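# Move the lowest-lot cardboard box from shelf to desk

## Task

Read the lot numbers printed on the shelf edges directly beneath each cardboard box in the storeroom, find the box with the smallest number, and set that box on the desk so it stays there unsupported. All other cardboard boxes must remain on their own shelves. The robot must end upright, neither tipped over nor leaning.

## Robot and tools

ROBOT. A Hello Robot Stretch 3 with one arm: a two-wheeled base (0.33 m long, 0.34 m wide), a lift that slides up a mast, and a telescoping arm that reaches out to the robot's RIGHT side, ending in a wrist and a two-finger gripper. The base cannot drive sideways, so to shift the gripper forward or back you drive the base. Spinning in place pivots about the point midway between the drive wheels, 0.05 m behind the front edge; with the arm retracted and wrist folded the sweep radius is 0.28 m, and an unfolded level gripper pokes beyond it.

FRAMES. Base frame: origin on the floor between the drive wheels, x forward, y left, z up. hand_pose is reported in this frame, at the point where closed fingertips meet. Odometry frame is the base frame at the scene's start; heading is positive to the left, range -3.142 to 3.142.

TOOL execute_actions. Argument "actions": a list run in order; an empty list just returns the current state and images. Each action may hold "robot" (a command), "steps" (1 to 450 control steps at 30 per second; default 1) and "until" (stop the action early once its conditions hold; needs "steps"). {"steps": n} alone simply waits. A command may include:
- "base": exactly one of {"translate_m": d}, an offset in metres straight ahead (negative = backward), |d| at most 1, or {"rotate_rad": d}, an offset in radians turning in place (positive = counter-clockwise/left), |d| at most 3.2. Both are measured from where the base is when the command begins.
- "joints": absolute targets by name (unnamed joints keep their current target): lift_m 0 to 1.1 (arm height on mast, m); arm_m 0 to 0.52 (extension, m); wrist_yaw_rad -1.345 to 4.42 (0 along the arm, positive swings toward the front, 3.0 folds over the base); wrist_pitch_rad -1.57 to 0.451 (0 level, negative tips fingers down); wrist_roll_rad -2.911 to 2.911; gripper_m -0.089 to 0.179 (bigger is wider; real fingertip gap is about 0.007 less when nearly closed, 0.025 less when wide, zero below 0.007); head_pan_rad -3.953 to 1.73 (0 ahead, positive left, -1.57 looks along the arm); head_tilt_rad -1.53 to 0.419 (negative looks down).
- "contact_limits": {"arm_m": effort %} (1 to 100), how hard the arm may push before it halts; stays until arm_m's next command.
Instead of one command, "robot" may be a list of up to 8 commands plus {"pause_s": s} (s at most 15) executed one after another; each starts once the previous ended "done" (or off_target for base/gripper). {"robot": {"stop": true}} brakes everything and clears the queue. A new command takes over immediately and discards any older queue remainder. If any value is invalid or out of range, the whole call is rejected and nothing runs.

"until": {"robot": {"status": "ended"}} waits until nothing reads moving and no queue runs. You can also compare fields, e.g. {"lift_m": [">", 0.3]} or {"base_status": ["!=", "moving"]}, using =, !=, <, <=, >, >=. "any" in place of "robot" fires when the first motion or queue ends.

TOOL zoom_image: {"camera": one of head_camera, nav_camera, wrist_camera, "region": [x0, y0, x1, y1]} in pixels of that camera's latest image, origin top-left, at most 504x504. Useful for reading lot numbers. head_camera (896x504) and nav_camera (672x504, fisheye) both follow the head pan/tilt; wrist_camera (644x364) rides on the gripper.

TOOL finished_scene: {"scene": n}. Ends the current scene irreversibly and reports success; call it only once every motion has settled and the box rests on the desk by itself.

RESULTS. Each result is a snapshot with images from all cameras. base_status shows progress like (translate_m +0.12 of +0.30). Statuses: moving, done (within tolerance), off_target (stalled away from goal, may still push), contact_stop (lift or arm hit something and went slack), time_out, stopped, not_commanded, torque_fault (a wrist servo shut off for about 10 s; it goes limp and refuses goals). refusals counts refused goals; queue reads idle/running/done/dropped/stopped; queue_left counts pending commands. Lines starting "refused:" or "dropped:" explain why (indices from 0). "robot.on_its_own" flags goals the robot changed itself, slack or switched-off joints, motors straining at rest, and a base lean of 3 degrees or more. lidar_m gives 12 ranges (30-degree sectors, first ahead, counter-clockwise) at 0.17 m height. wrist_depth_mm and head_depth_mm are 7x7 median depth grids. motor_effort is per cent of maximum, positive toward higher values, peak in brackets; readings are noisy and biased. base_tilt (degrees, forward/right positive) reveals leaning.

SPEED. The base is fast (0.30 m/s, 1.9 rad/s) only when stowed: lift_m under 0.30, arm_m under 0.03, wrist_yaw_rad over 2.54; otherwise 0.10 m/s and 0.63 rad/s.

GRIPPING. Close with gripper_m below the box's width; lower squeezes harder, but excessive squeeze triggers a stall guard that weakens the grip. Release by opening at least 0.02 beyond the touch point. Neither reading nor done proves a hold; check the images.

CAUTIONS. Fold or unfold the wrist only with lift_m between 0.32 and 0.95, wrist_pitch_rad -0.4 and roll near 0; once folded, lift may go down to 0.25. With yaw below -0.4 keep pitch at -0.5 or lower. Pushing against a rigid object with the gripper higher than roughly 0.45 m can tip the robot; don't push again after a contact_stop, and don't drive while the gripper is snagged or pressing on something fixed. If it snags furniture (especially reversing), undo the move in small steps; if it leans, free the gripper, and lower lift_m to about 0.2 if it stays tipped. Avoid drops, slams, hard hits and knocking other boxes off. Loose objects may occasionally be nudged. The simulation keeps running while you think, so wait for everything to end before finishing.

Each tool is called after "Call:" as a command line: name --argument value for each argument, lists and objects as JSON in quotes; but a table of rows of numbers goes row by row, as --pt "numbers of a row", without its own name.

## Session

Call:
execute_actions --actions '[]'

Scene clock: 0.00 s.
robot.base_odometry: x=+0.000 y=+0.000 heading=+0.000 (m, m, rad; robot's odometry frame)
robot.turned_by_wheels: +0.000 (rad since the last result)
robot.turned_by_imu: +0.000 (rad since the last result)
robot.base_tilt: forward=-1.5 right=-1.7 (deg)
robot.lidar_m: 2.46 1.11 0.77 0.73 0.74 0.97 1.82 2.13 1.65 1.10 1.03 1.29
robot.head_depth_mm: 1884 2526 2539 2505 2498 2496 2476 / 1900 2527 2500 2498 2462 2458 2434 / 1907 2501 2473 2457 2439 2434 2413 / 1917 2462 2447 2424 2419 2411 2399 / 1932 2439 2436 2387 2384 2381 2367 / 1944 2391 2397 2363 2381 2358 2338 / 1951 2381 2355 2346 2357 2312 2300
robot.base_status: not_commanded
robot.joint_positions: lift_m=+0.579 arm_m=+0.001 wrist_yaw_rad=+3.055 wrist_pitch_rad=-0.411 wrist_roll_rad=-0.007 gripper_m=+0.037 head_pan_rad=-0.013 head_tilt_rad=-0.006
robot.joint_goals: lift_m=+0.579 arm_m=+0.001 wrist_yaw_rad=+3.055 wrist_pitch_rad=-0.411 wrist_roll_rad=-0.007 gripper_m=+0.037 head_pan_rad=-0.013 head_tilt_rad=-0.006
robot.joint_status: lift_m=not_commanded arm_m=not_commanded wrist_yaw_rad=not_commanded wrist_pitch_rad=not_commanded wrist_roll_rad=not_commanded gripper_m=not_commanded head_pan_rad=not_commanded head_tilt_rad=not_commanded
robot.measured_speeds: translate_m=+0.000 rotate_rad=+0.000 lift_m=+0.000 arm_m=+0.000 wrist_yaw_rad=+0.000 wrist_pitch_rad=+0.000 wrist_roll_rad=+0.000 head_pan_rad=+0.000 head_tilt_rad=+0.000
robot: refusals=0 queue=idle queue_left=0
robot.motor_effort: left_wheel=+0 right_wheel=+0 lift_m=+19 arm_m=-1 wrist_yaw_rad=+0 wrist_pitch_rad=+5 wrist_roll_rad=+0 gripper_m=+0 head_pan_rad=+0 head_tilt_rad=+2 (%)
robot.hand_pose: x=-0.0017 y=+0.0790 z=+0.5931 quat_wxyz=(+0.174, +0.695, +0.115, +0.688) (m; robot's base frame)
robot.wrist_depth_mm: 671 689 698 715 732 771 785 / 749 749 769 785 824 838 852 / 769 842 847 879 933 925 965 / 869 901 - 959 - - - / - 999 - - - - - / 867 864 - 877 888 879 876 / 735 745 729 759 749 765 741
pictures: head_camera (sideways: a quarter turn clockwise sets it upright), nav_camera (sideways: a quarter turn counterclockwise sets it upright), wrist_camera
Images, in order (width x height): head_camera 896x504, nav_camera 672x504, wrist_camera 644x364.

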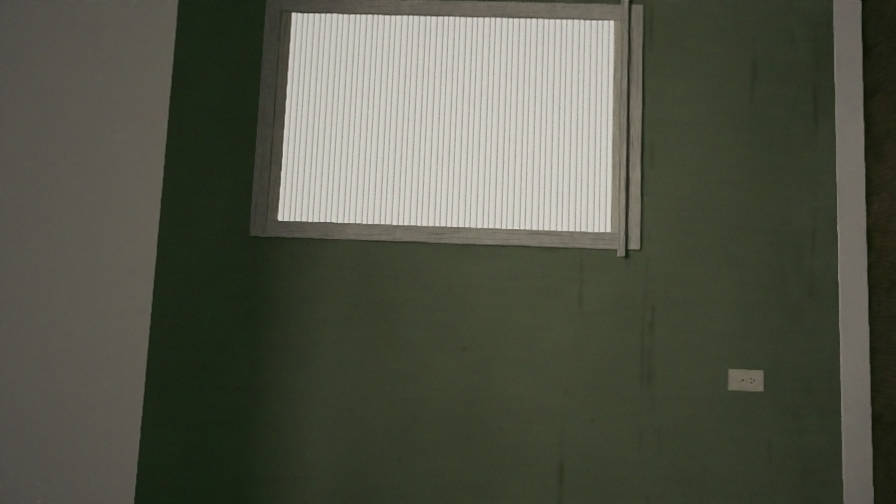

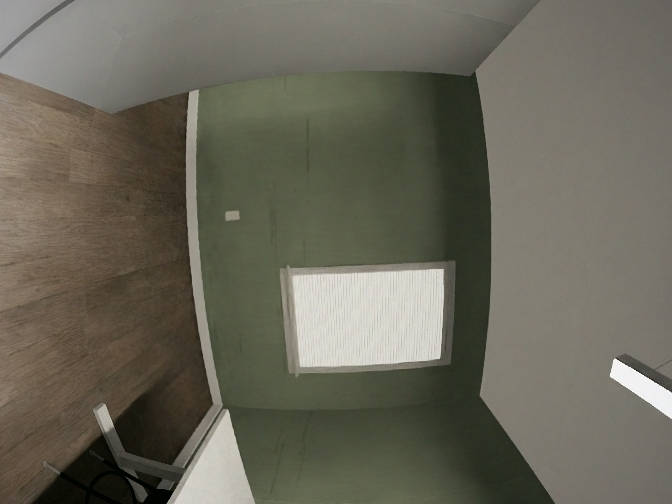

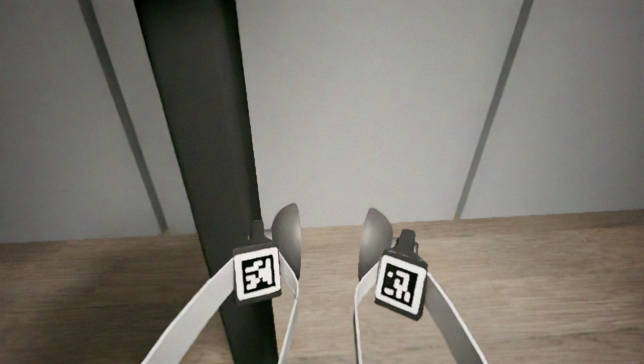

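Call:
execute_actions --actions '[{"robot":{"joints":{"head_pan_rad":-3.1,"head_tilt_rad":-0.35,"lift_m":0.26}},"steps":120,"until":{"robot":{"status":"ended"}}}]'

Scene clock: 3.80 s.
robot.base_odometry: x=+0.000 y=+0.000 heading=+0.000 (m, m, rad; robot's odometry frame)
robot.turned_by_wheels: +0.000 (rad since the last result)
robot.turned_by_imu: +0.001 (rad since the last result)
robot.base_tilt: forward=-1.4 right=-1.5 (deg)
robot.lidar_m: 2.46 1.11 0.77 0.73 0.74 0.97 1.82 2.13 1.65 1.10 1.02 1.29
robot.head_depth_mm: 1972 1921 1892 1929 1974 1913 1622 / 1998 2091 2183 2294 2374 2058 1618 / 1999 2078 2179 2308 2435 2037 1610 / 2006 2095 2178 2290 2426 2028 1593 / 1971 2047 2137 2266 2328 2005 1592 / 1956 1904 1966 2133 2211 1986 1573 / 1972 2080 2148 2270 2415 1974 1570
robot.base_status: not_commanded
robot.joint_positions: lift_m=+0.260 arm_m=+0.001 wrist_yaw_rad=+3.055 wrist_pitch_rad=-0.411 wrist_roll_rad=-0.007 gripper_m=+0.037 head_pan_rad=-3.093 head_tilt_rad=-0.346
robot.joint_goals: lift_m=+0.260 arm_m=+0.001 wrist_yaw_rad=+3.055 wrist_pitch_rad=-0.411 wrist_roll_rad=-0.007 gripper_m=+0.037 head_pan_rad=-3.100 head_tilt_rad=-0.350
robot.joint_status: lift_m=done arm_m=not_commanded wrist_yaw_rad=not_commanded wrist_pitch_rad=not_commanded wrist_roll_rad=not_commanded gripper_m=not_commanded head_pan_rad=done head_tilt_rad=done
robot.measured_speeds: translate_m=+0.000 rotate_rad=+0.000 lift_m=+0.000 arm_m=+0.000 wrist_yaw_rad=+0.000 wrist_pitch_rad=+0.000 wrist_roll_rad=+0.000 head_pan_rad=+0.000 head_tilt_rad=+0.000
robot: refusals=0 queue=done queue_left=0
robot.motor_effort: left_wheel=+0(0) right_wheel=+0(0) lift_m=+11(18) arm_m=+0(1) wrist_yaw_rad=+0(0) wrist_pitch_rad=+5(5) wrist_roll_rad=+0(0) gripper_m=+0(0) head_pan_rad=-4(52) head_tilt_rad=-1(20) (%)
robot.hand_pose: x=-0.0017 y=+0.0789 z=+0.2747 quat_wxyz=(+0.174, +0.695, +0.115, +0.688) (m; robot's base frame)
robot.wrist_depth_mm: 675 682 729 724 729 757 787 / 736 758 791 801 796 843 871 / 800 817 836 847 897 908 923 / 688 685 - 708 708 712 726 / 567 565 - 573 594 568 576 / 470 - - - 486 474 487 / - - - - 417 417 417
pictures: head_camera (sideways: a quarter turn clockwise sets it upright), nav_camera (sideways: a quarter turn counterclockwise sets it upright), wrist_camera
Images, in order (width x height): head_camera 896x504, nav_camera 672x504, wrist_camera 644x364.

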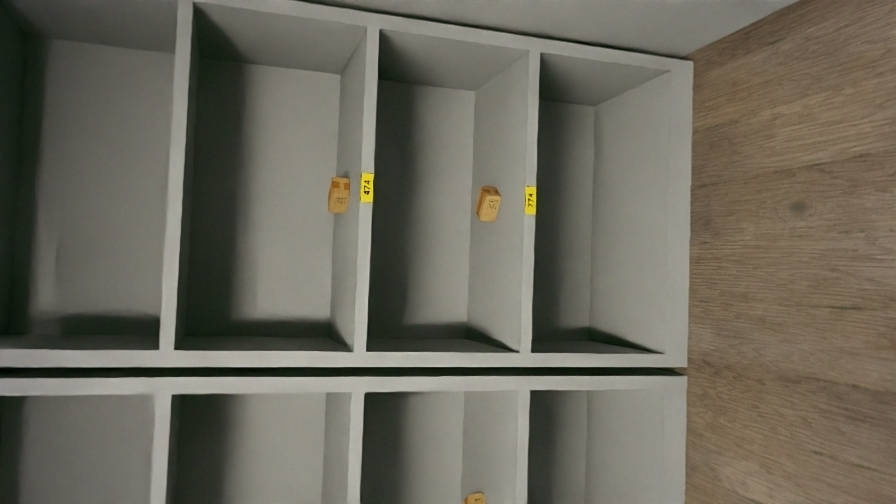

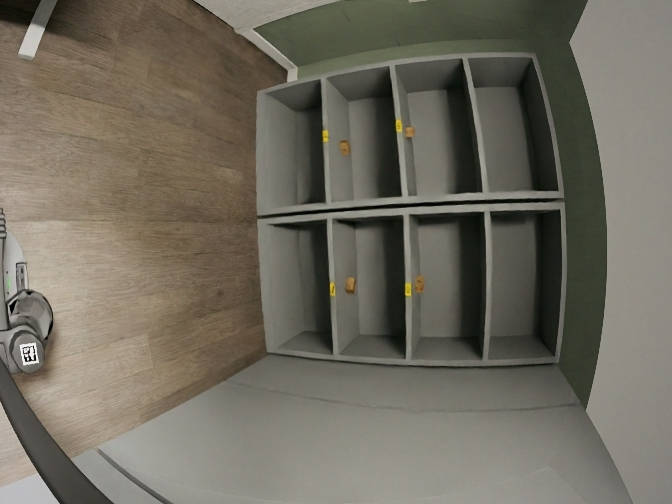

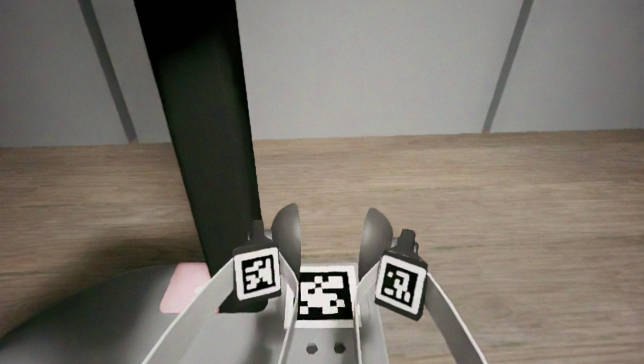

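Call:
zoom_image --camera "head_camera" --region '[320, 160, 550, 230]'

Call:
execute_actions --actions '[{"robot":{"joints":{"head_pan_rad":-2.6,"head_tilt_rad":-0.3}},"steps":120,"until":{"robot":{"status":"ended"}}}]'

Region (320, 160, 550, 230) of head_camera's 896x504 image, scaled by 2.191, with more detail than that image has; it fills the top 153 rows of this view, and the rest is white.

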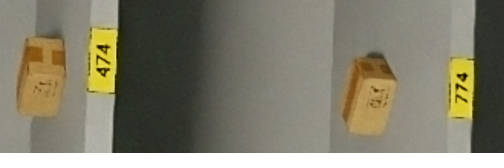

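Scene clock: 4.73 s.
robot.base_odometry: x=+0.000 y=+0.000 heading=+0.000 (m, m, rad; robot's odometry frame)
robot.turned_by_wheels: +0.000 (rad since the last result)
robot.turned_by_imu: +0.000 (rad since the last result)
robot.base_tilt: forward=-1.4 right=-1.6 (deg)
robot.lidar_m: 2.46 1.12 0.78 0.73 0.74 0.97 1.82 2.13 1.65 1.11 1.03 1.29
robot.head_depth_mm: 1969 2050 2117 1805 1893 1957 1688 / 2035 2127 2217 2317 2390 2035 1678 / 2119 2221 2321 2398 2499 2102 1668 / 2105 2280 2351 2477 2612 2109 1654 / 2035 2086 2157 2254 2383 2111 1649 / 2300 2361 2479 2588 2641 2083 1638 / 2017 2089 2169 2252 2349 2071 1633
robot.base_status: not_commanded
robot.joint_positions: lift_m=+0.260 arm_m=+0.001 wrist_yaw_rad=+3.055 wrist_pitch_rad=-0.411 wrist_roll_rad=-0.007 gripper_m=+0.037 head_pan_rad=-2.607 head_tilt_rad=-0.310
robot.joint_goals: lift_m=+0.260 arm_m=+0.001 wrist_yaw_rad=+3.055 wrist_pitch_rad=-0.411 wrist_roll_rad=-0.007 gripper_m=+0.037 head_pan_rad=-2.600 head_tilt_rad=-0.300
robot.joint_status: lift_m=done arm_m=not_commanded wrist_yaw_rad=not_commanded wrist_pitch_rad=not_commanded wrist_roll_rad=not_commanded gripper_m=not_commanded head_pan_rad=done head_tilt_rad=done
robot.measured_speeds: translate_m=+0.000 rotate_rad=+0.000 lift_m=+0.000 arm_m=+0.000 wrist_yaw_rad=+0.000 wrist_pitch_rad=+0.000 wrist_roll_rad=+0.000 head_pan_rad=+0.000 head_tilt_rad=+0.000
robot: refusals=0 queue=done queue_left=0
robot.motor_effort: left_wheel=+0(0) right_wheel=+0(0) lift_m=+11(11) arm_m=-1(1) wrist_yaw_rad=+0(0) wrist_pitch_rad=+5(5) wrist_roll_rad=+0(0) gripper_m=+0(0) head_pan_rad=+4(37) head_tilt_rad=+5(13) (%)
robot.hand_pose: x=-0.0017 y=+0.0789 z=+0.2747 quat_wxyz=(+0.174, +0.695, +0.115, +0.688) (m; robot's base frame)
robot.wrist_depth_mm: 687 694 705 725 731 785 785 / 744 741 778 770 822 853 872 / 814 812 875 855 882 876 907 / 711 693 - 698 707 724 720 / 559 566 - 573 591 577 585 / 473 - - - 481 484 491 / - - - - 409 419 416
pictures: head_camera (sideways: a quarter turn clockwise sets it upright), nav_camera (sideways: a quarter turn counterclockwise sets it upright), wrist_camera
Images, in order (width x height): head_camera 896x504, nav_camera 672x504, wrist_camera 644x364.

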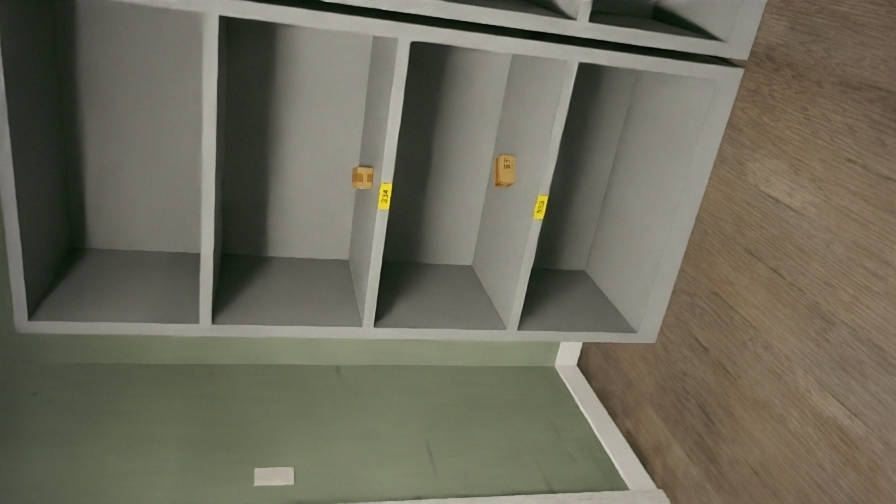

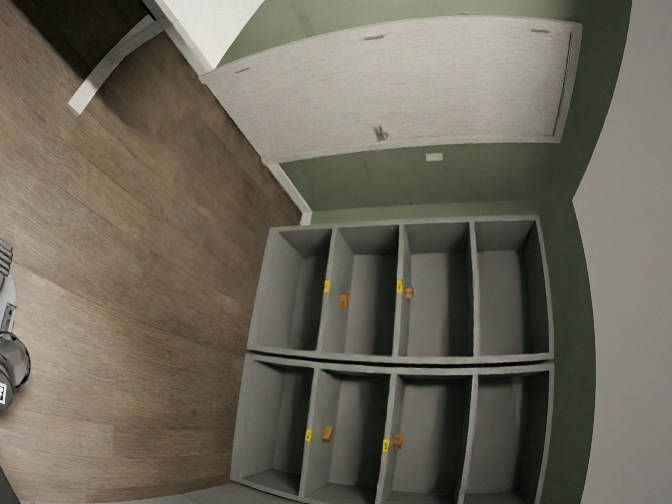

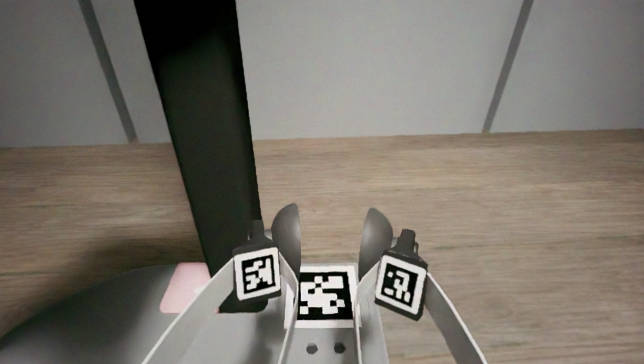

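Call:
zoom_image --camera "head_camera" --region '[345, 150, 425, 230]'

Call:
zoom_image --camera "head_camera" --region '[485, 145, 565, 225]'

Region (345, 150, 425, 230) of head_camera's 896x504 image, scaled by 6.300, with more detail than that image has.

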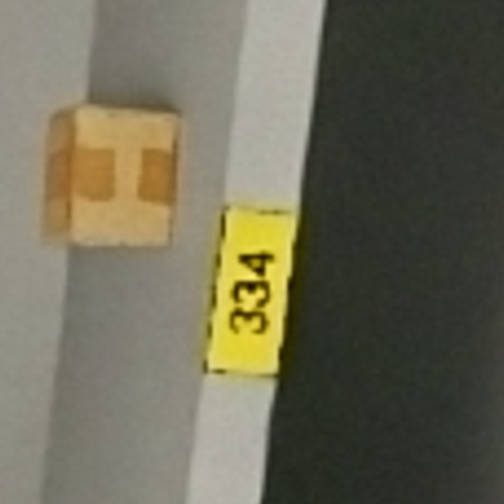

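Region (485, 145, 565, 225) of head_camera's 896x504 image, scaled by 6.300, with more detail than that image has.

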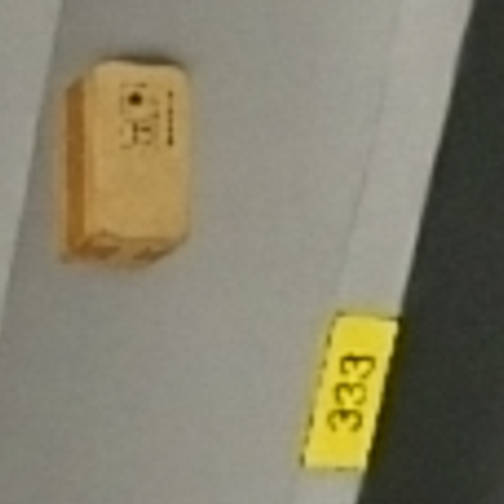

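Call:
execute_actions --actions '[{"robot":[{"base":{"rotate_rad":0.208},"joints":{"head_pan_rad":0.0,"head_tilt_rad":-0.5}},{"base":{"translate_m":1.0}}],"steps":450,"until":{"robot":{"translate_m":[">",0.75]}}},{"robot":[{"base":{"translate_m":0.9},"joints":{"head_pan_rad":-0.8,"head_tilt_rad":-0.5}}],"steps":450,"until":{"robot":{"status":"ended"}}}]'

Scene clock: 14.20 s.
robot.base_odometry: x=+1.624 y=+0.343 heading=+0.208 (m, m, rad; robot's odometry frame)
robot.turned_by_wheels: +0.208 (rad since the last result)
robot.turned_by_imu: +0.210 (rad since the last result)
robot.base_tilt: forward=-1.5 right=-1.8 (deg)
robot.lidar_m: 0.83 0.90 1.38 0.54 0.55 0.84 3.44 1.49 1.41 1.78 1.04 0.84
robot.head_depth_mm: 1103 1227 1364 1556 1798 1738 1425 / 1013 1113 1233 1380 1570 1667 1418 / 939 1027 1123 1236 1397 1569 1411 / 871 946 1030 1115 1257 1411 1405 / 818 881 947 1025 1145 1266 1358 / 774 828 891 965 1052 1152 1272 / 729 777 834 894 968 1059 1163
robot.base_status: done (translate_m +0.9000 of +0.9000)
robot.joint_positions: lift_m=+0.260 arm_m=+0.001 wrist_yaw_rad=+3.055 wrist_pitch_rad=-0.411 wrist_roll_rad=-0.007 gripper_m=+0.037 head_pan_rad=-0.793 head_tilt_rad=-0.495
robot.joint_goals: lift_m=+0.260 arm_m=+0.001 wrist_yaw_rad=+3.055 wrist_pitch_rad=-0.411 wrist_roll_rad=-0.007 gripper_m=+0.037 head_pan_rad=-0.800 head_tilt_rad=-0.500
robot.joint_status: lift_m=done arm_m=not_commanded wrist_yaw_rad=not_commanded wrist_pitch_rad=not_commanded wrist_roll_rad=not_commanded gripper_m=not_commanded head_pan_rad=done head_tilt_rad=done
robot.measured_speeds: translate_m=+0.000 rotate_rad=+0.000 lift_m=+0.000 arm_m=+0.000 wrist_yaw_rad=+0.000 wrist_pitch_rad=+0.000 wrist_roll_rad=+0.000 head_pan_rad=+0.000 head_tilt_rad=+0.000
robot: refusals=0 queue=done queue_left=0
robot.motor_effort: left_wheel=-1(6) right_wheel=+3(11) lift_m=+11(11) arm_m=-2(1) wrist_yaw_rad=+0(0) wrist_pitch_rad=+5(5) wrist_roll_rad=+0(0) gripper_m=+0(0) head_pan_rad=-5(52) head_tilt_rad=-2(17) (%)
robot.hand_pose: x=-0.0017 y=+0.0789 z=+0.2747 quat_wxyz=(+0.174, +0.695, +0.115, +0.688) (m; robot's base frame)
robot.wrist_depth_mm: 559 545 589 - - - - / 604 594 628 - - - - / 680 663 703 932 932 927 963 / 684 702 - 698 694 706 733 / 556 560 - 570 596 571 579 / 467 - - - 481 477 482 / - - - - 411 415 418
pictures: head_camera (sideways: a quarter turn clockwise sets it upright), nav_camera (sideways: a quarter turn counterclockwise sets it upright), wrist_camera
Images, in order (width x height): head_camera 896x504, nav_camera 672x504, wrist_camera 644x364.

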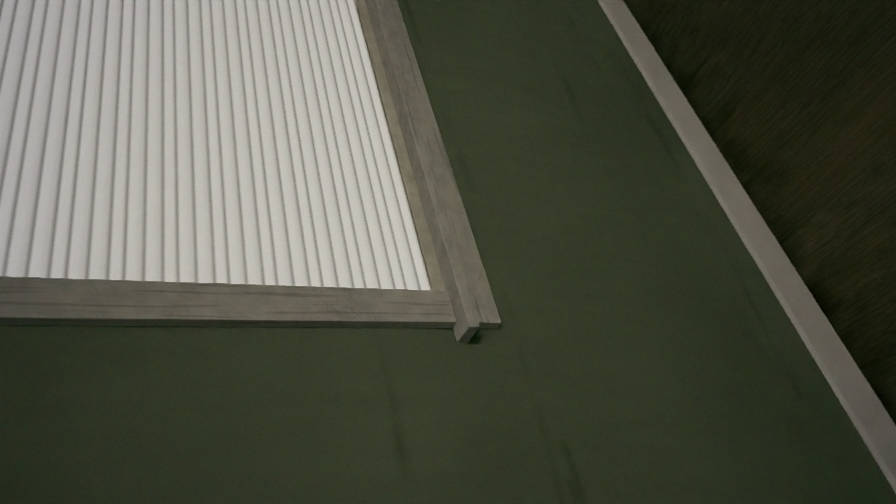

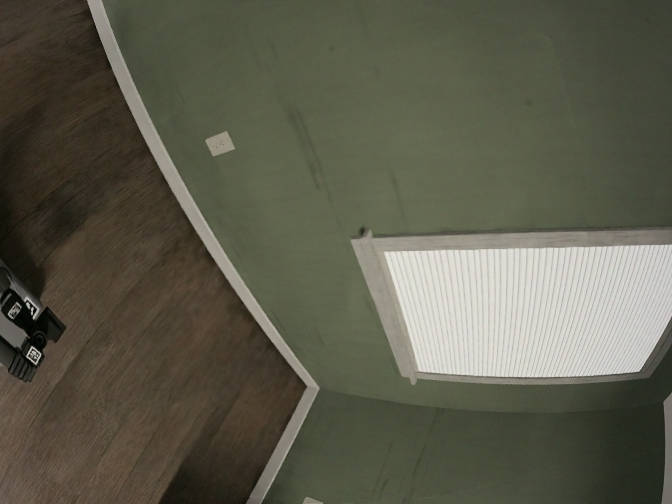

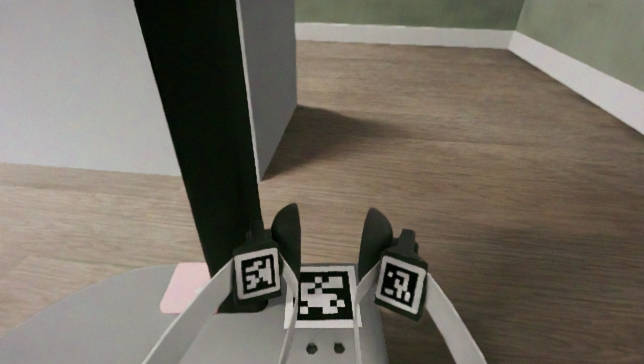

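Call:
execute_actions --actions '[{"robot":[{"base":{"translate_m":0.38},"joints":{"head_pan_rad":0.5,"head_tilt_rad":-0.5}},{"base":{"rotate_rad":1.438}}],"steps":450,"until":{"robot":{"status":"ended"}}}]'

Scene clock: 19.37 s.
robot.base_odometry: x=+1.995 y=+0.421 heading=+1.646 (m, m, rad; robot's odometry frame)
robot.turned_by_wheels: +1.438 (rad since the last result)
robot.turned_by_imu: +1.434 (rad since the last result)
robot.base_tilt: forward=-1.4 right=-1.6 (deg)
robot.lidar_m: 1.73 0.81 0.72 1.72 1.80 1.64 1.83 0.65 0.47 0.45 0.47 0.64
robot.head_depth_mm: 1629 1730 1845 1967 2062 1735 1427 / 1698 1804 1922 2073 2129 1726 1417 / 1784 1883 2019 2189 2179 1712 1409 / 1856 1993 2124 2316 2154 1693 1398 / 885 954 1033 1125 1240 1590 1379 / 772 822 880 949 1025 1121 1235 / 684 725 770 820 880 946 1025
robot.base_status: done (rotate_rad +1.4379 of +1.4380)
robot.joint_positions: lift_m=+0.260 arm_m=+0.001 wrist_yaw_rad=+3.055 wrist_pitch_rad=-0.411 wrist_roll_rad=-0.007 gripper_m=+0.037 head_pan_rad=+0.493 head_tilt_rad=-0.495
robot.joint_goals: lift_m=+0.260 arm_m=+0.001 wrist_yaw_rad=+3.055 wrist_pitch_rad=-0.411 wrist_roll_rad=-0.007 gripper_m=+0.037 head_pan_rad=+0.500 head_tilt_rad=-0.500
robot.joint_status: lift_m=done arm_m=not_commanded wrist_yaw_rad=not_commanded wrist_pitch_rad=not_commanded wrist_roll_rad=not_commanded gripper_m=not_commanded head_pan_rad=done head_tilt_rad=done
robot.measured_speeds: translate_m=+0.000 rotate_rad=+0.000 lift_m=+0.000 arm_m=+0.000 wrist_yaw_rad=+0.000 wrist_pitch_rad=+0.000 wrist_roll_rad=+0.000 head_pan_rad=+0.000 head_tilt_rad=+0.000
robot: refusals=0 queue=done queue_left=0
robot.motor_effort: left_wheel=-1(7) right_wheel=+3(12) lift_m=+11(11) arm_m=-2(1) wrist_yaw_rad=+0(0) wrist_pitch_rad=+5(5) wrist_roll_rad=+0(0) gripper_m=+0(0) head_pan_rad=+3(53) head_tilt_rad=-1(1) (%)
robot.hand_pose: x=-0.0017 y=+0.0789 z=+0.2747 quat_wxyz=(+0.174, +0.695, +0.115, +0.688) (m; robot's base frame)
robot.wrist_depth_mm: - - - - - 799 585 / - - - - - 790 618 / 912 900 884 929 945 801 697 / 704 709 - 717 704 725 699 / 554 570 - 569 592 559 579 / 471 - - - 487 480 488 / - - - - 417 416 413
pictures: head_camera (sideways: a quarter turn clockwise sets it upright), nav_camera (sideways: a quarter turn counterclockwise sets it upright), wrist_camera
Images, in order (width x height): head_camera 896x504, nav_camera 672x504, wrist_camera 644x364.

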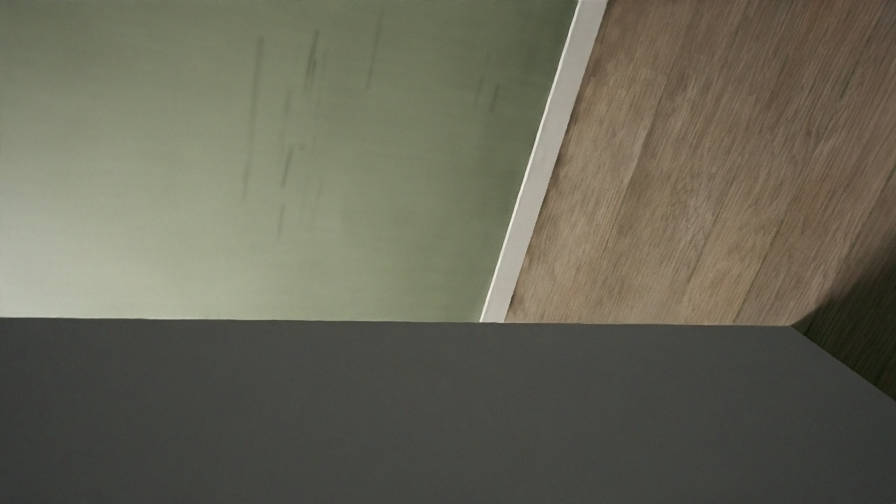

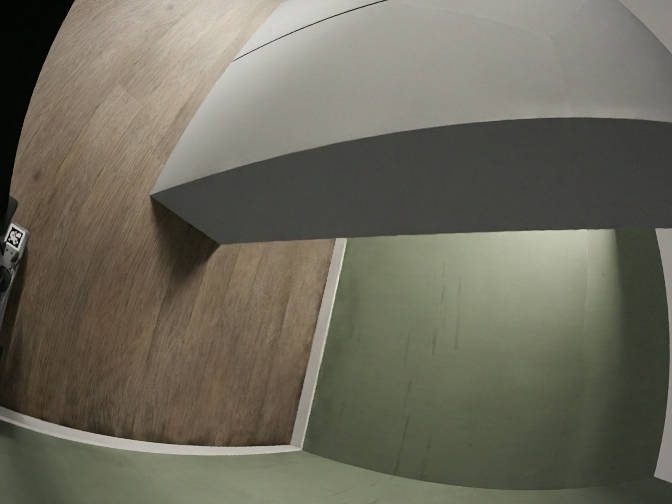

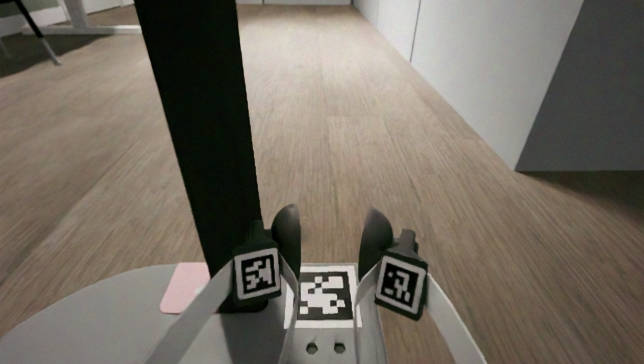

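Call:
execute_actions --actions '[{"robot":[{"base":{"translate_m":1.0},"joints":{"head_pan_rad":1.7,"head_tilt_rad":-0.35}}],"steps":450,"until":{"robot":{"translate_m":[">",0.5]}}},{"robot":[{"base":{"translate_m":0.92}}],"steps":450,"until":{"robot":{"status":"ended"}}}]'

Scene clock: 25.97 s.
robot.base_odometry: x=+1.889 y=+1.842 heading=+1.646 (m, m, rad; robot's odometry frame)
robot.turned_by_wheels: +0.000 (rad since the last result)
robot.turned_by_imu: +0.002 (rad since the last result)
robot.base_tilt: forward=-1.5 right=-1.6 (deg)
robot.lidar_m: 0.49 0.51 0.70 1.89 0.77 0.81 1.79 0.64 0.46 0.45 0.46 0.52
robot.head_depth_mm: 2761 2526 2367 2222 2106 1882 1599 / 3728 3920 - 3712 2739 2015 1589 / 3813 - - - 2711 2003 1582 / 3831 - - - 2675 1985 1571 / 2785 3050 3160 3159 2611 1965 1565 / 2140 2244 2302 2230 2294 1895 1557 / 1301 1371 1437 1530 1598 1704 1560
robot.base_status: done (translate_m +0.9200 of +0.9200)
robot.joint_positions: lift_m=+0.260 arm_m=+0.001 wrist_yaw_rad=+3.055 wrist_pitch_rad=-0.411 wrist_roll_rad=-0.007 gripper_m=+0.037 head_pan_rad=+1.693 head_tilt_rad=-0.359
robot.joint_goals: lift_m=+0.260 arm_m=+0.001 wrist_yaw_rad=+3.055 wrist_pitch_rad=-0.411 wrist_roll_rad=-0.007 gripper_m=+0.037 head_pan_rad=+1.700 head_tilt_rad=-0.350
robot.joint_status: lift_m=done arm_m=not_commanded wrist_yaw_rad=not_commanded wrist_pitch_rad=not_commanded wrist_roll_rad=not_commanded gripper_m=not_commanded head_pan_rad=done head_tilt_rad=done
robot.measured_speeds: translate_m=+0.000 rotate_rad=+0.000 lift_m=+0.000 arm_m=+0.000 wrist_yaw_rad=+0.000 wrist_pitch_rad=+0.000 wrist_roll_rad=+0.000 head_pan_rad=+0.000 head_tilt_rad=+0.000
robot: refusals=0 queue=done queue_left=0
robot.motor_effort: left_wheel=-1(5) right_wheel=+2(12) lift_m=+11(11) arm_m=-2(1) wrist_yaw_rad=+1(0) wrist_pitch_rad=+5(5) wrist_roll_rad=+0(0) gripper_m=+0(0) head_pan_rad=+4(53) head_tilt_rad=+4(15) (%)
robot.hand_pose: x=-0.0017 y=+0.0789 z=+0.2747 quat_wxyz=(+0.174, +0.695, +0.115, +0.688) (m; robot's base frame)
robot.wrist_depth_mm: - - - - - 848 581 / 661 - - - - 864 576 / 677 866 896 893 947 821 586 / 688 697 - 712 709 714 562 / 555 563 - 575 600 580 549 / 467 - - - 483 484 483 / - - - - 414 410 415
pictures: head_camera (sideways: a quarter turn clockwise sets it upright), nav_camera (sideways: a quarter turn counterclockwise sets it upright), wrist_camera
Images, in order (width x height): head_camera 896x504, nav_camera 672x504, wrist_camera 644x364.

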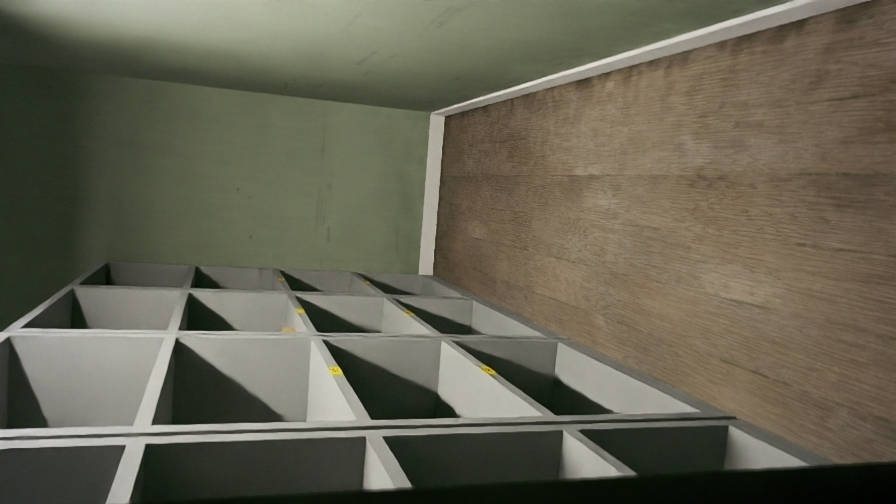

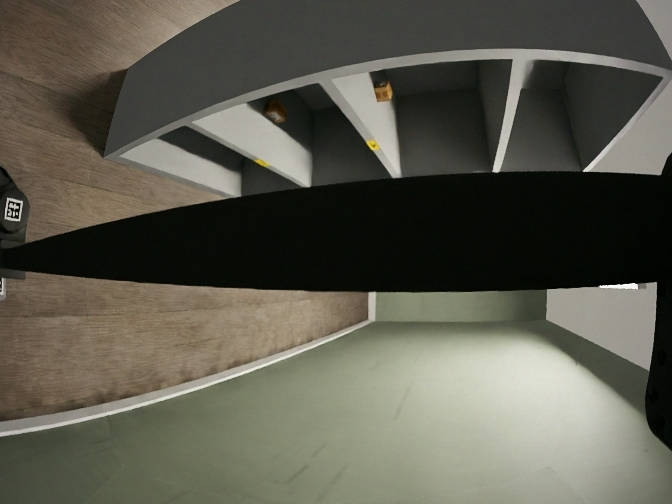

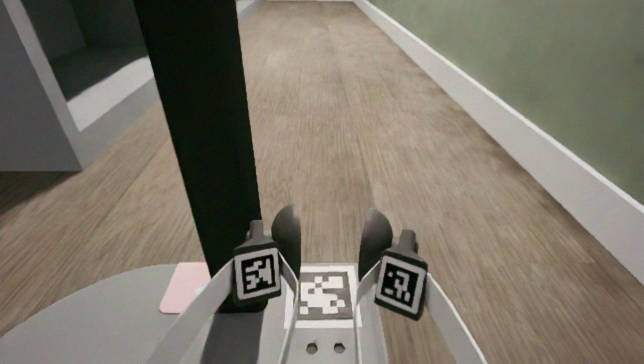

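Call:
execute_actions --actions '[{"robot":[{"base":{"rotate_rad":-1.578},"joints":{"head_pan_rad":-2.1,"head_tilt_rad":-0.55}},{"base":{"translate_m":-0.75}}],"steps":450,"until":{"robot":{"status":"ended"}}}]'

Scene clock: 32.60 s.
robot.base_odometry: x=+1.140 y=+1.791 heading=+0.068 (m, m, rad; robot's odometry frame)
robot.turned_by_wheels: -1.578 (rad since the last result)
robot.turned_by_imu: -1.570 (rad since the last result)
robot.base_tilt: forward=-1.6 right=-1.5 (deg)
robot.lidar_m: 1.19 0.71 0.51 0.50 0.51 0.70 1.92 0.87 0.99 0.53 0.53 1.24
robot.head_depth_mm: 821 856 878 925 1002 1105 1313 / 917 962 958 1032 1118 1065 1260 / 990 1065 969 754 1200 994 1284 / 946 1029 953 703 1196 956 1247 / 899 976 939 662 1183 950 1187 / 859 921 916 626 1147 941 829 / 821 880 904 617 1094 935 786
robot.base_status: done (translate_m -0.7500 of -0.7500)
robot.joint_positions: lift_m=+0.260 arm_m=+0.001 wrist_yaw_rad=+3.055 wrist_pitch_rad=-0.411 wrist_roll_rad=-0.007 gripper_m=+0.037 head_pan_rad=-2.093 head_tilt_rad=-0.544
robot.joint_goals: lift_m=+0.260 arm_m=+0.001 wrist_yaw_rad=+3.055 wrist_pitch_rad=-0.411 wrist_roll_rad=-0.007 gripper_m=+0.037 head_pan_rad=-2.100 head_tilt_rad=-0.550
robot.joint_status: lift_m=done arm_m=not_commanded wrist_yaw_rad=not_commanded wrist_pitch_rad=not_commanded wrist_roll_rad=not_commanded gripper_m=not_commanded head_pan_rad=done head_tilt_rad=done
robot.measured_speeds: translate_m=+0.000 rotate_rad=+0.000 lift_m=+0.000 arm_m=+0.000 wrist_yaw_rad=+0.000 wrist_pitch_rad=+0.000 wrist_roll_rad=+0.000 head_pan_rad=+0.000 head_tilt_rad=+0.000
robot: refusals=0 queue=done queue_left=0
robot.motor_effort: left_wheel=+2(8) right_wheel=-2(12) lift_m=+11(11) arm_m=-2(2) wrist_yaw_rad=+0(0) wrist_pitch_rad=+5(5) wrist_roll_rad=+0(0) gripper_m=+0(1) head_pan_rad=-5(52) head_tilt_rad=-2(19) (%)
robot.hand_pose: x=-0.0017 y=+0.0789 z=+0.2747 quat_wxyz=(+0.174, +0.695, +0.115, +0.688) (m; robot's base frame)
robot.wrist_depth_mm: 484 481 496 498 497 500 507 / 535 541 535 547 556 546 558 / 589 591 596 614 597 609 610 / 635 645 - 654 661 647 655 / 556 567 - 568 579 580 590 / 467 - - - 477 478 492 / - - - - 409 412 417
pictures: head_camera (sideways: a quarter turn clockwise sets it upright), nav_camera (sideways: a quarter turn counterclockwise sets it upright), wrist_camera
Images, in order (width x height): head_camera 896x504, nav_camera 672x504, wrist_camera 644x364.

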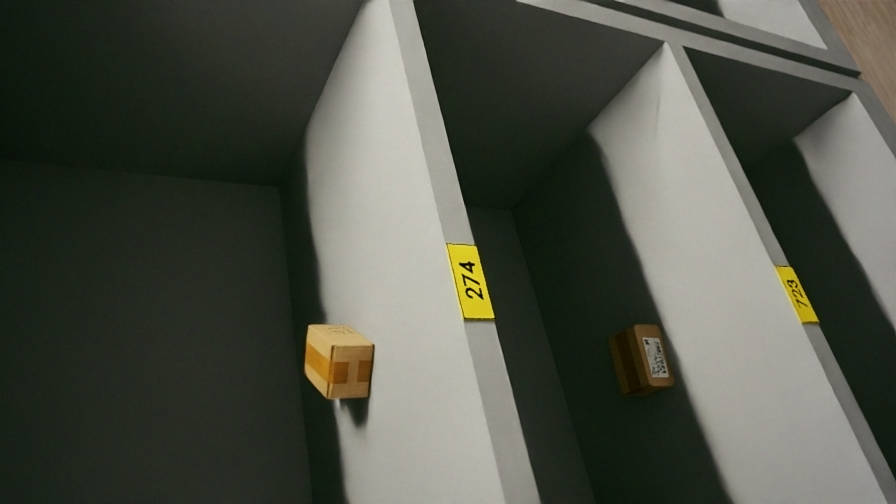

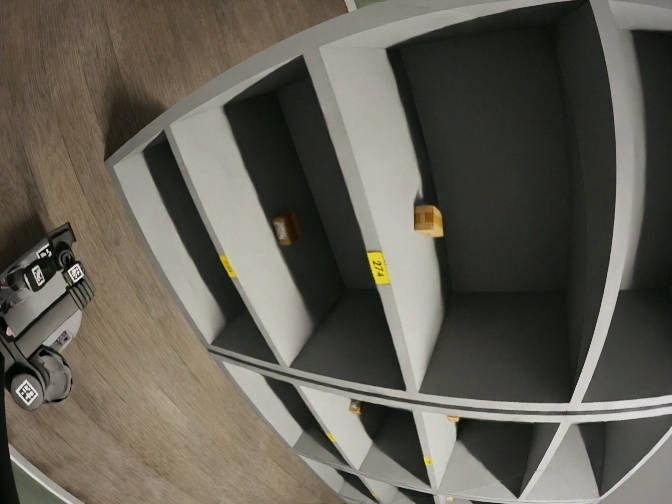

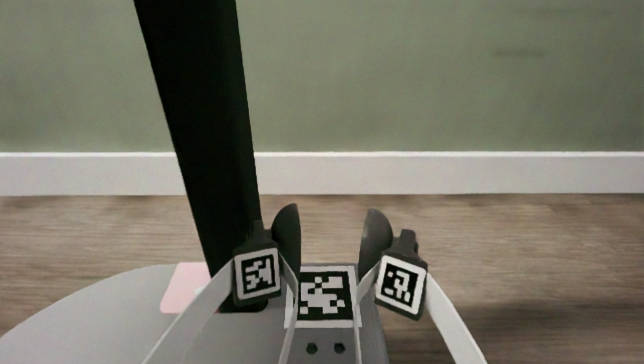

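Call:
execute_actions --actions '[{"robot":[{"base":{"translate_m":-0.8},"joints":{"head_pan_rad":-2.4,"head_tilt_rad":-0.5}}],"steps":450,"until":{"robot":{"status":"ended"}}}]'

Scene clock: 37.07 s.
robot.base_odometry: x=+0.342 y=+1.737 heading=+0.068 (m, m, rad; robot's odometry frame)
robot.turned_by_wheels: +0.000 (rad since the last result)
robot.turned_by_imu: +0.001 (rad since the last result)
robot.base_tilt: forward=-1.3 right=-1.6 (deg)
robot.lidar_m: 1.93 0.70 0.51 0.49 0.51 0.70 1.92 0.98 1.00 0.52 1.00 1.07
robot.head_depth_mm: 1155 1753 1359 1779 1987 1719 1415 / 839 902 980 1146 1384 1651 1402 / 901 954 994 1090 1175 1311 1370 / 969 1038 1059 1182 1237 1371 1312 / 1056 1133 1063 803 1240 1015 1298 / 1021 1096 1042 744 1230 976 1212 / 948 1006 1013 668 1188 964 828
robot.base_status: done (translate_m -0.8000 of -0.8000)
robot.joint_positions: lift_m=+0.260 arm_m=+0.001 wrist_yaw_rad=+3.055 wrist_pitch_rad=-0.411 wrist_roll_rad=-0.007 gripper_m=+0.037 head_pan_rad=-2.393 head_tilt_rad=-0.507
robot.joint_goals: lift_m=+0.260 arm_m=+0.001 wrist_yaw_rad=+3.055 wrist_pitch_rad=-0.411 wrist_roll_rad=-0.007 gripper_m=+0.037 head_pan_rad=-2.400 head_tilt_rad=-0.500
robot.joint_status: lift_m=done arm_m=not_commanded wrist_yaw_rad=not_commanded wrist_pitch_rad=not_commanded wrist_roll_rad=not_commanded gripper_m=not_commanded head_pan_rad=done head_tilt_rad=done
robot.measured_speeds: translate_m=+0.000 rotate_rad=+0.000 lift_m=+0.000 arm_m=+0.000 wrist_yaw_rad=+0.000 wrist_pitch_rad=+0.000 wrist_roll_rad=+0.000 head_pan_rad=+0.000 head_tilt_rad=+0.000
robot: refusals=0 queue=done queue_left=0
robot.motor_effort: left_wheel=+1(5) right_wheel=-2(11) lift_m=+11(11) arm_m=-2(1) wrist_yaw_rad=+0(0) wrist_pitch_rad=+6(5) wrist_roll_rad=+0(0) gripper_m=+0(1) head_pan_rad=-4(32) head_tilt_rad=+3(8) (%)
robot.hand_pose: x=-0.0017 y=+0.0789 z=+0.2747 quat_wxyz=(+0.174, +0.695, +0.115, +0.688) (m; robot's base frame)
robot.wrist_depth_mm: 487 486 499 492 502 505 502 / 533 526 544 541 553 554 548 / 576 574 596 593 590 604 614 / 630 636 - 646 645 646 644 / 561 562 - 575 587 569 581 / 468 - - - 482 480 481 / - - - - 413 413 415
pictures: head_camera (sideways: a quarter turn clockwise sets it upright), nav_camera (sideways: a quarter turn counterclockwise sets it upright), wrist_camera
Images, in order (width x height): head_camera 896x504, nav_camera 672x504, wrist_camera 644x364.

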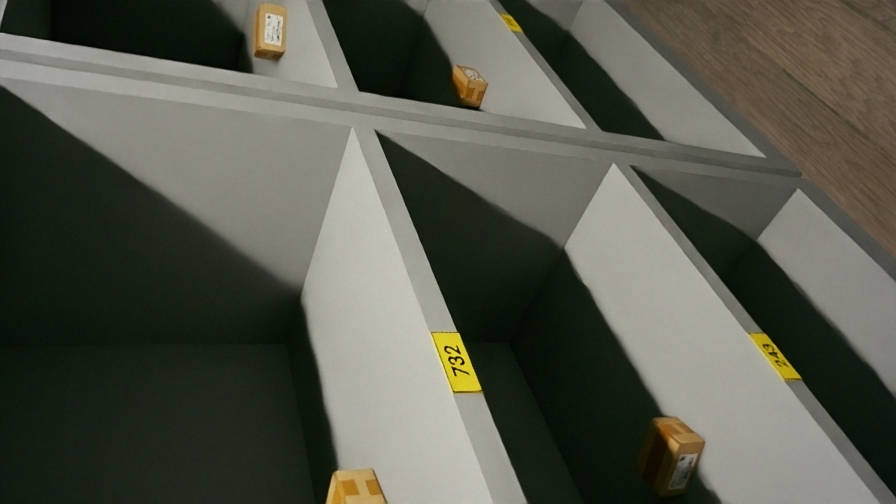

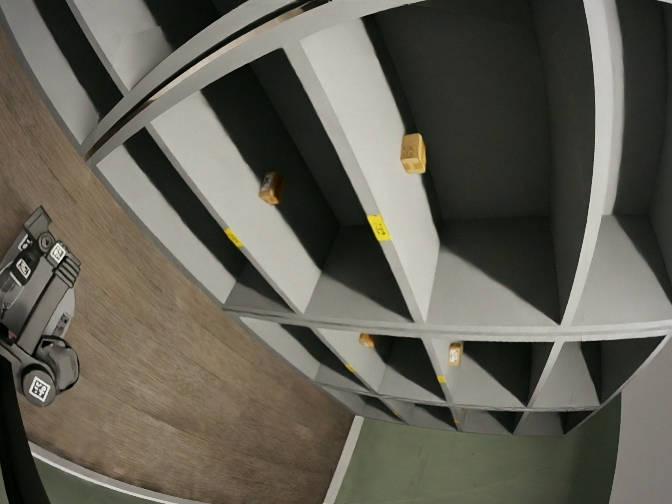

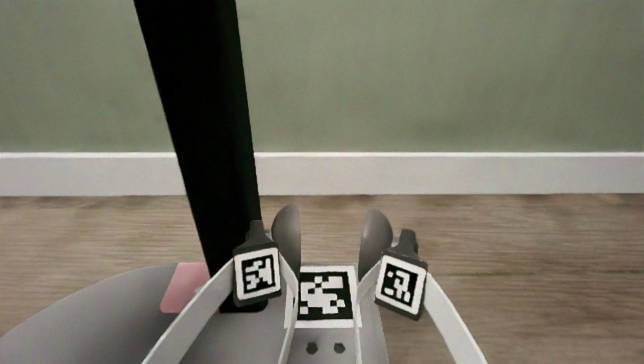

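Call:
execute_actions --actions '[{"robot":[{"base":{"translate_m":-0.9},"joints":{"head_pan_rad":-2.6,"head_tilt_rad":-0.5}}],"steps":450,"until":{"robot":{"status":"ended"}}}]'

Scene clock: 41.87 s.
robot.base_odometry: x=-0.556 y=+1.676 heading=+0.068 (m, m, rad; robot's odometry frame)
robot.turned_by_wheels: +0.000 (rad since the last result)
robot.turned_by_imu: +0.001 (rad since the last result)
robot.base_tilt: forward=-1.4 right=-1.7 (deg)
robot.lidar_m: 1.92 0.70 0.51 0.49 0.51 0.70 1.86 1.02 1.00 0.52 1.00 1.03
robot.head_depth_mm: 1584 1702 1824 1961 2045 1714 1414 / 1642 1750 1871 2007 2124 1702 1404 / 1705 1830 1938 1738 1938 1689 1400 / 884 952 1033 1144 1275 1476 1394 / 922 989 1031 1168 1224 1413 1339 / 978 1053 1040 1236 1236 1038 1292 / 1037 1123 1023 780 1221 972 1229
robot.base_status: done (translate_m -0.9000 of -0.9000)
robot.joint_positions: lift_m=+0.260 arm_m=+0.001 wrist_yaw_rad=+3.055 wrist_pitch_rad=-0.411 wrist_roll_rad=-0.007 gripper_m=+0.037 head_pan_rad=-2.593 head_tilt_rad=-0.507
robot.joint_goals: lift_m=+0.260 arm_m=+0.001 wrist_yaw_rad=+3.055 wrist_pitch_rad=-0.411 wrist_roll_rad=-0.007 gripper_m=+0.037 head_pan_rad=-2.600 head_tilt_rad=-0.500
robot.joint_status: lift_m=done arm_m=not_commanded wrist_yaw_rad=not_commanded wrist_pitch_rad=not_commanded wrist_roll_rad=not_commanded gripper_m=not_commanded head_pan_rad=done head_tilt_rad=done
robot.measured_speeds: translate_m=+0.000 rotate_rad=+0.000 lift_m=+0.000 arm_m=+0.000 wrist_yaw_rad=+0.000 wrist_pitch_rad=+0.000 wrist_roll_rad=+0.000 head_pan_rad=+0.000 head_tilt_rad=+0.000
robot: refusals=0 queue=done queue_left=0
robot.motor_effort: left_wheel=+2(4) right_wheel=-3(11) lift_m=+11(11) arm_m=-1(2) wrist_yaw_rad=+0(0) wrist_pitch_rad=+5(5) wrist_roll_rad=+0(0) gripper_m=+0(0) head_pan_rad=-4(25) head_tilt_rad=+3(0) (%)
robot.hand_pose: x=-0.0017 y=+0.0789 z=+0.2747 quat_wxyz=(+0.174, +0.695, +0.115, +0.688) (m; robot's base frame)
robot.wrist_depth_mm: 486 488 493 489 494 496 498 / 531 538 548 547 540 559 552 / 577 593 591 598 594 617 612 / 625 637 - 649 660 646 656 / 558 567 - 580 595 577 574 / 468 - - - 477 480 475 / - - - - 417 414 419
pictures: head_camera (sideways: a quarter turn clockwise sets it upright), nav_camera (sideways: a quarter turn counterclockwise sets it upright), wrist_camera
Images, in order (width x height): head_camera 896x504, nav_camera 672x504, wrist_camera 644x364.

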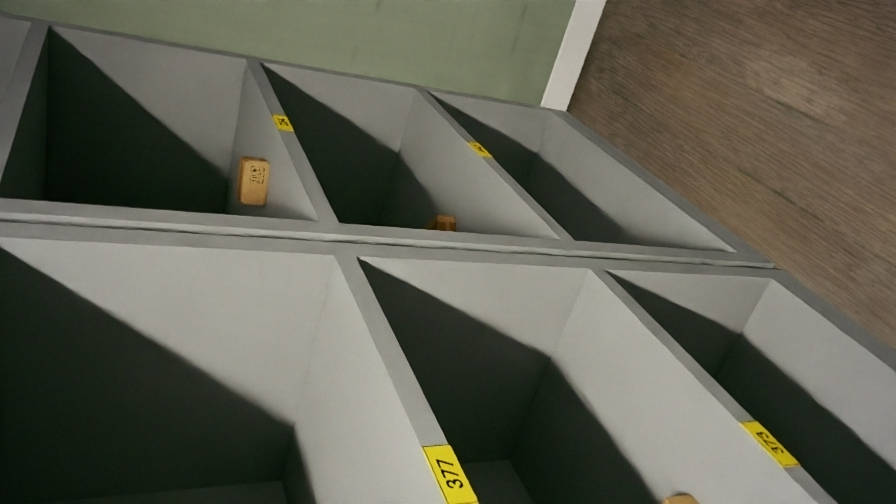

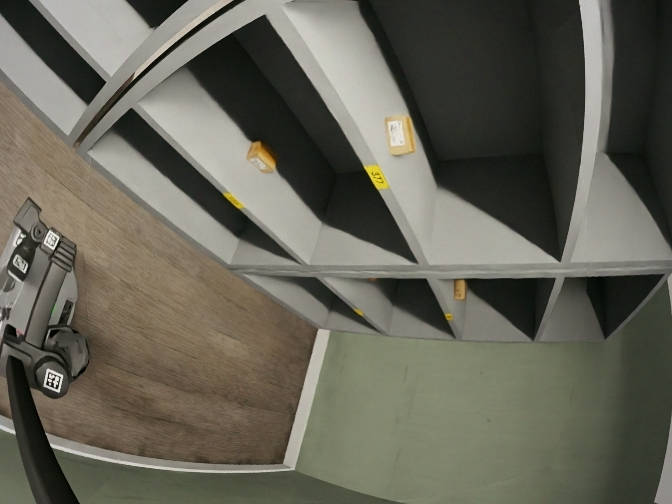

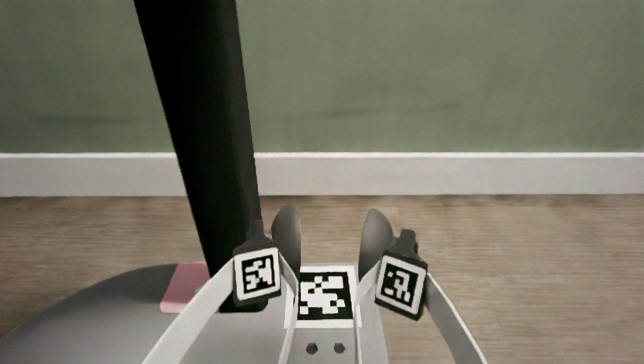

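Call:
zoom_image --camera "head_camera" --region '[260, 100, 310, 145]'

Call:
zoom_image --camera "head_camera" --region '[455, 128, 505, 170]'

Call:
zoom_image --camera "head_camera" --region '[725, 405, 815, 480]'

Region (260, 100, 310, 145) of head_camera's 896x504 image, scaled by 10.080, with more detail than that image has; it fills the top 454 rows of this view, and the rest is white.

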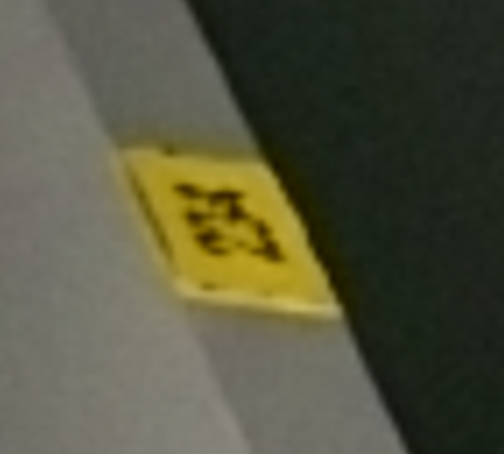

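Region (455, 128, 505, 170) of head_camera's 896x504 image, scaled by 10.080, with more detail than that image has; it fills the top 423 rows of this view, and the rest is white.

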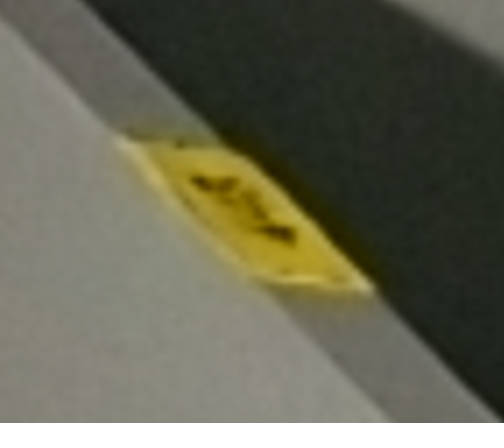

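Region (725, 405, 815, 480) of head_camera's 896x504 image, scaled by 5.600, with more detail than that image has.

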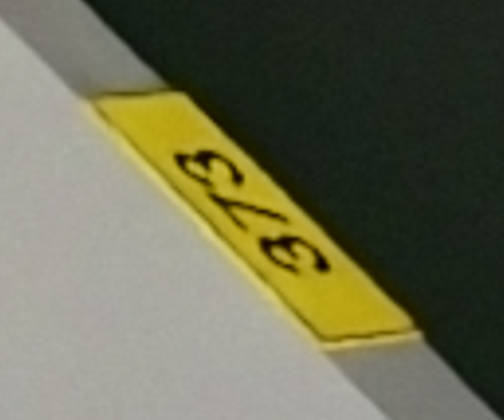

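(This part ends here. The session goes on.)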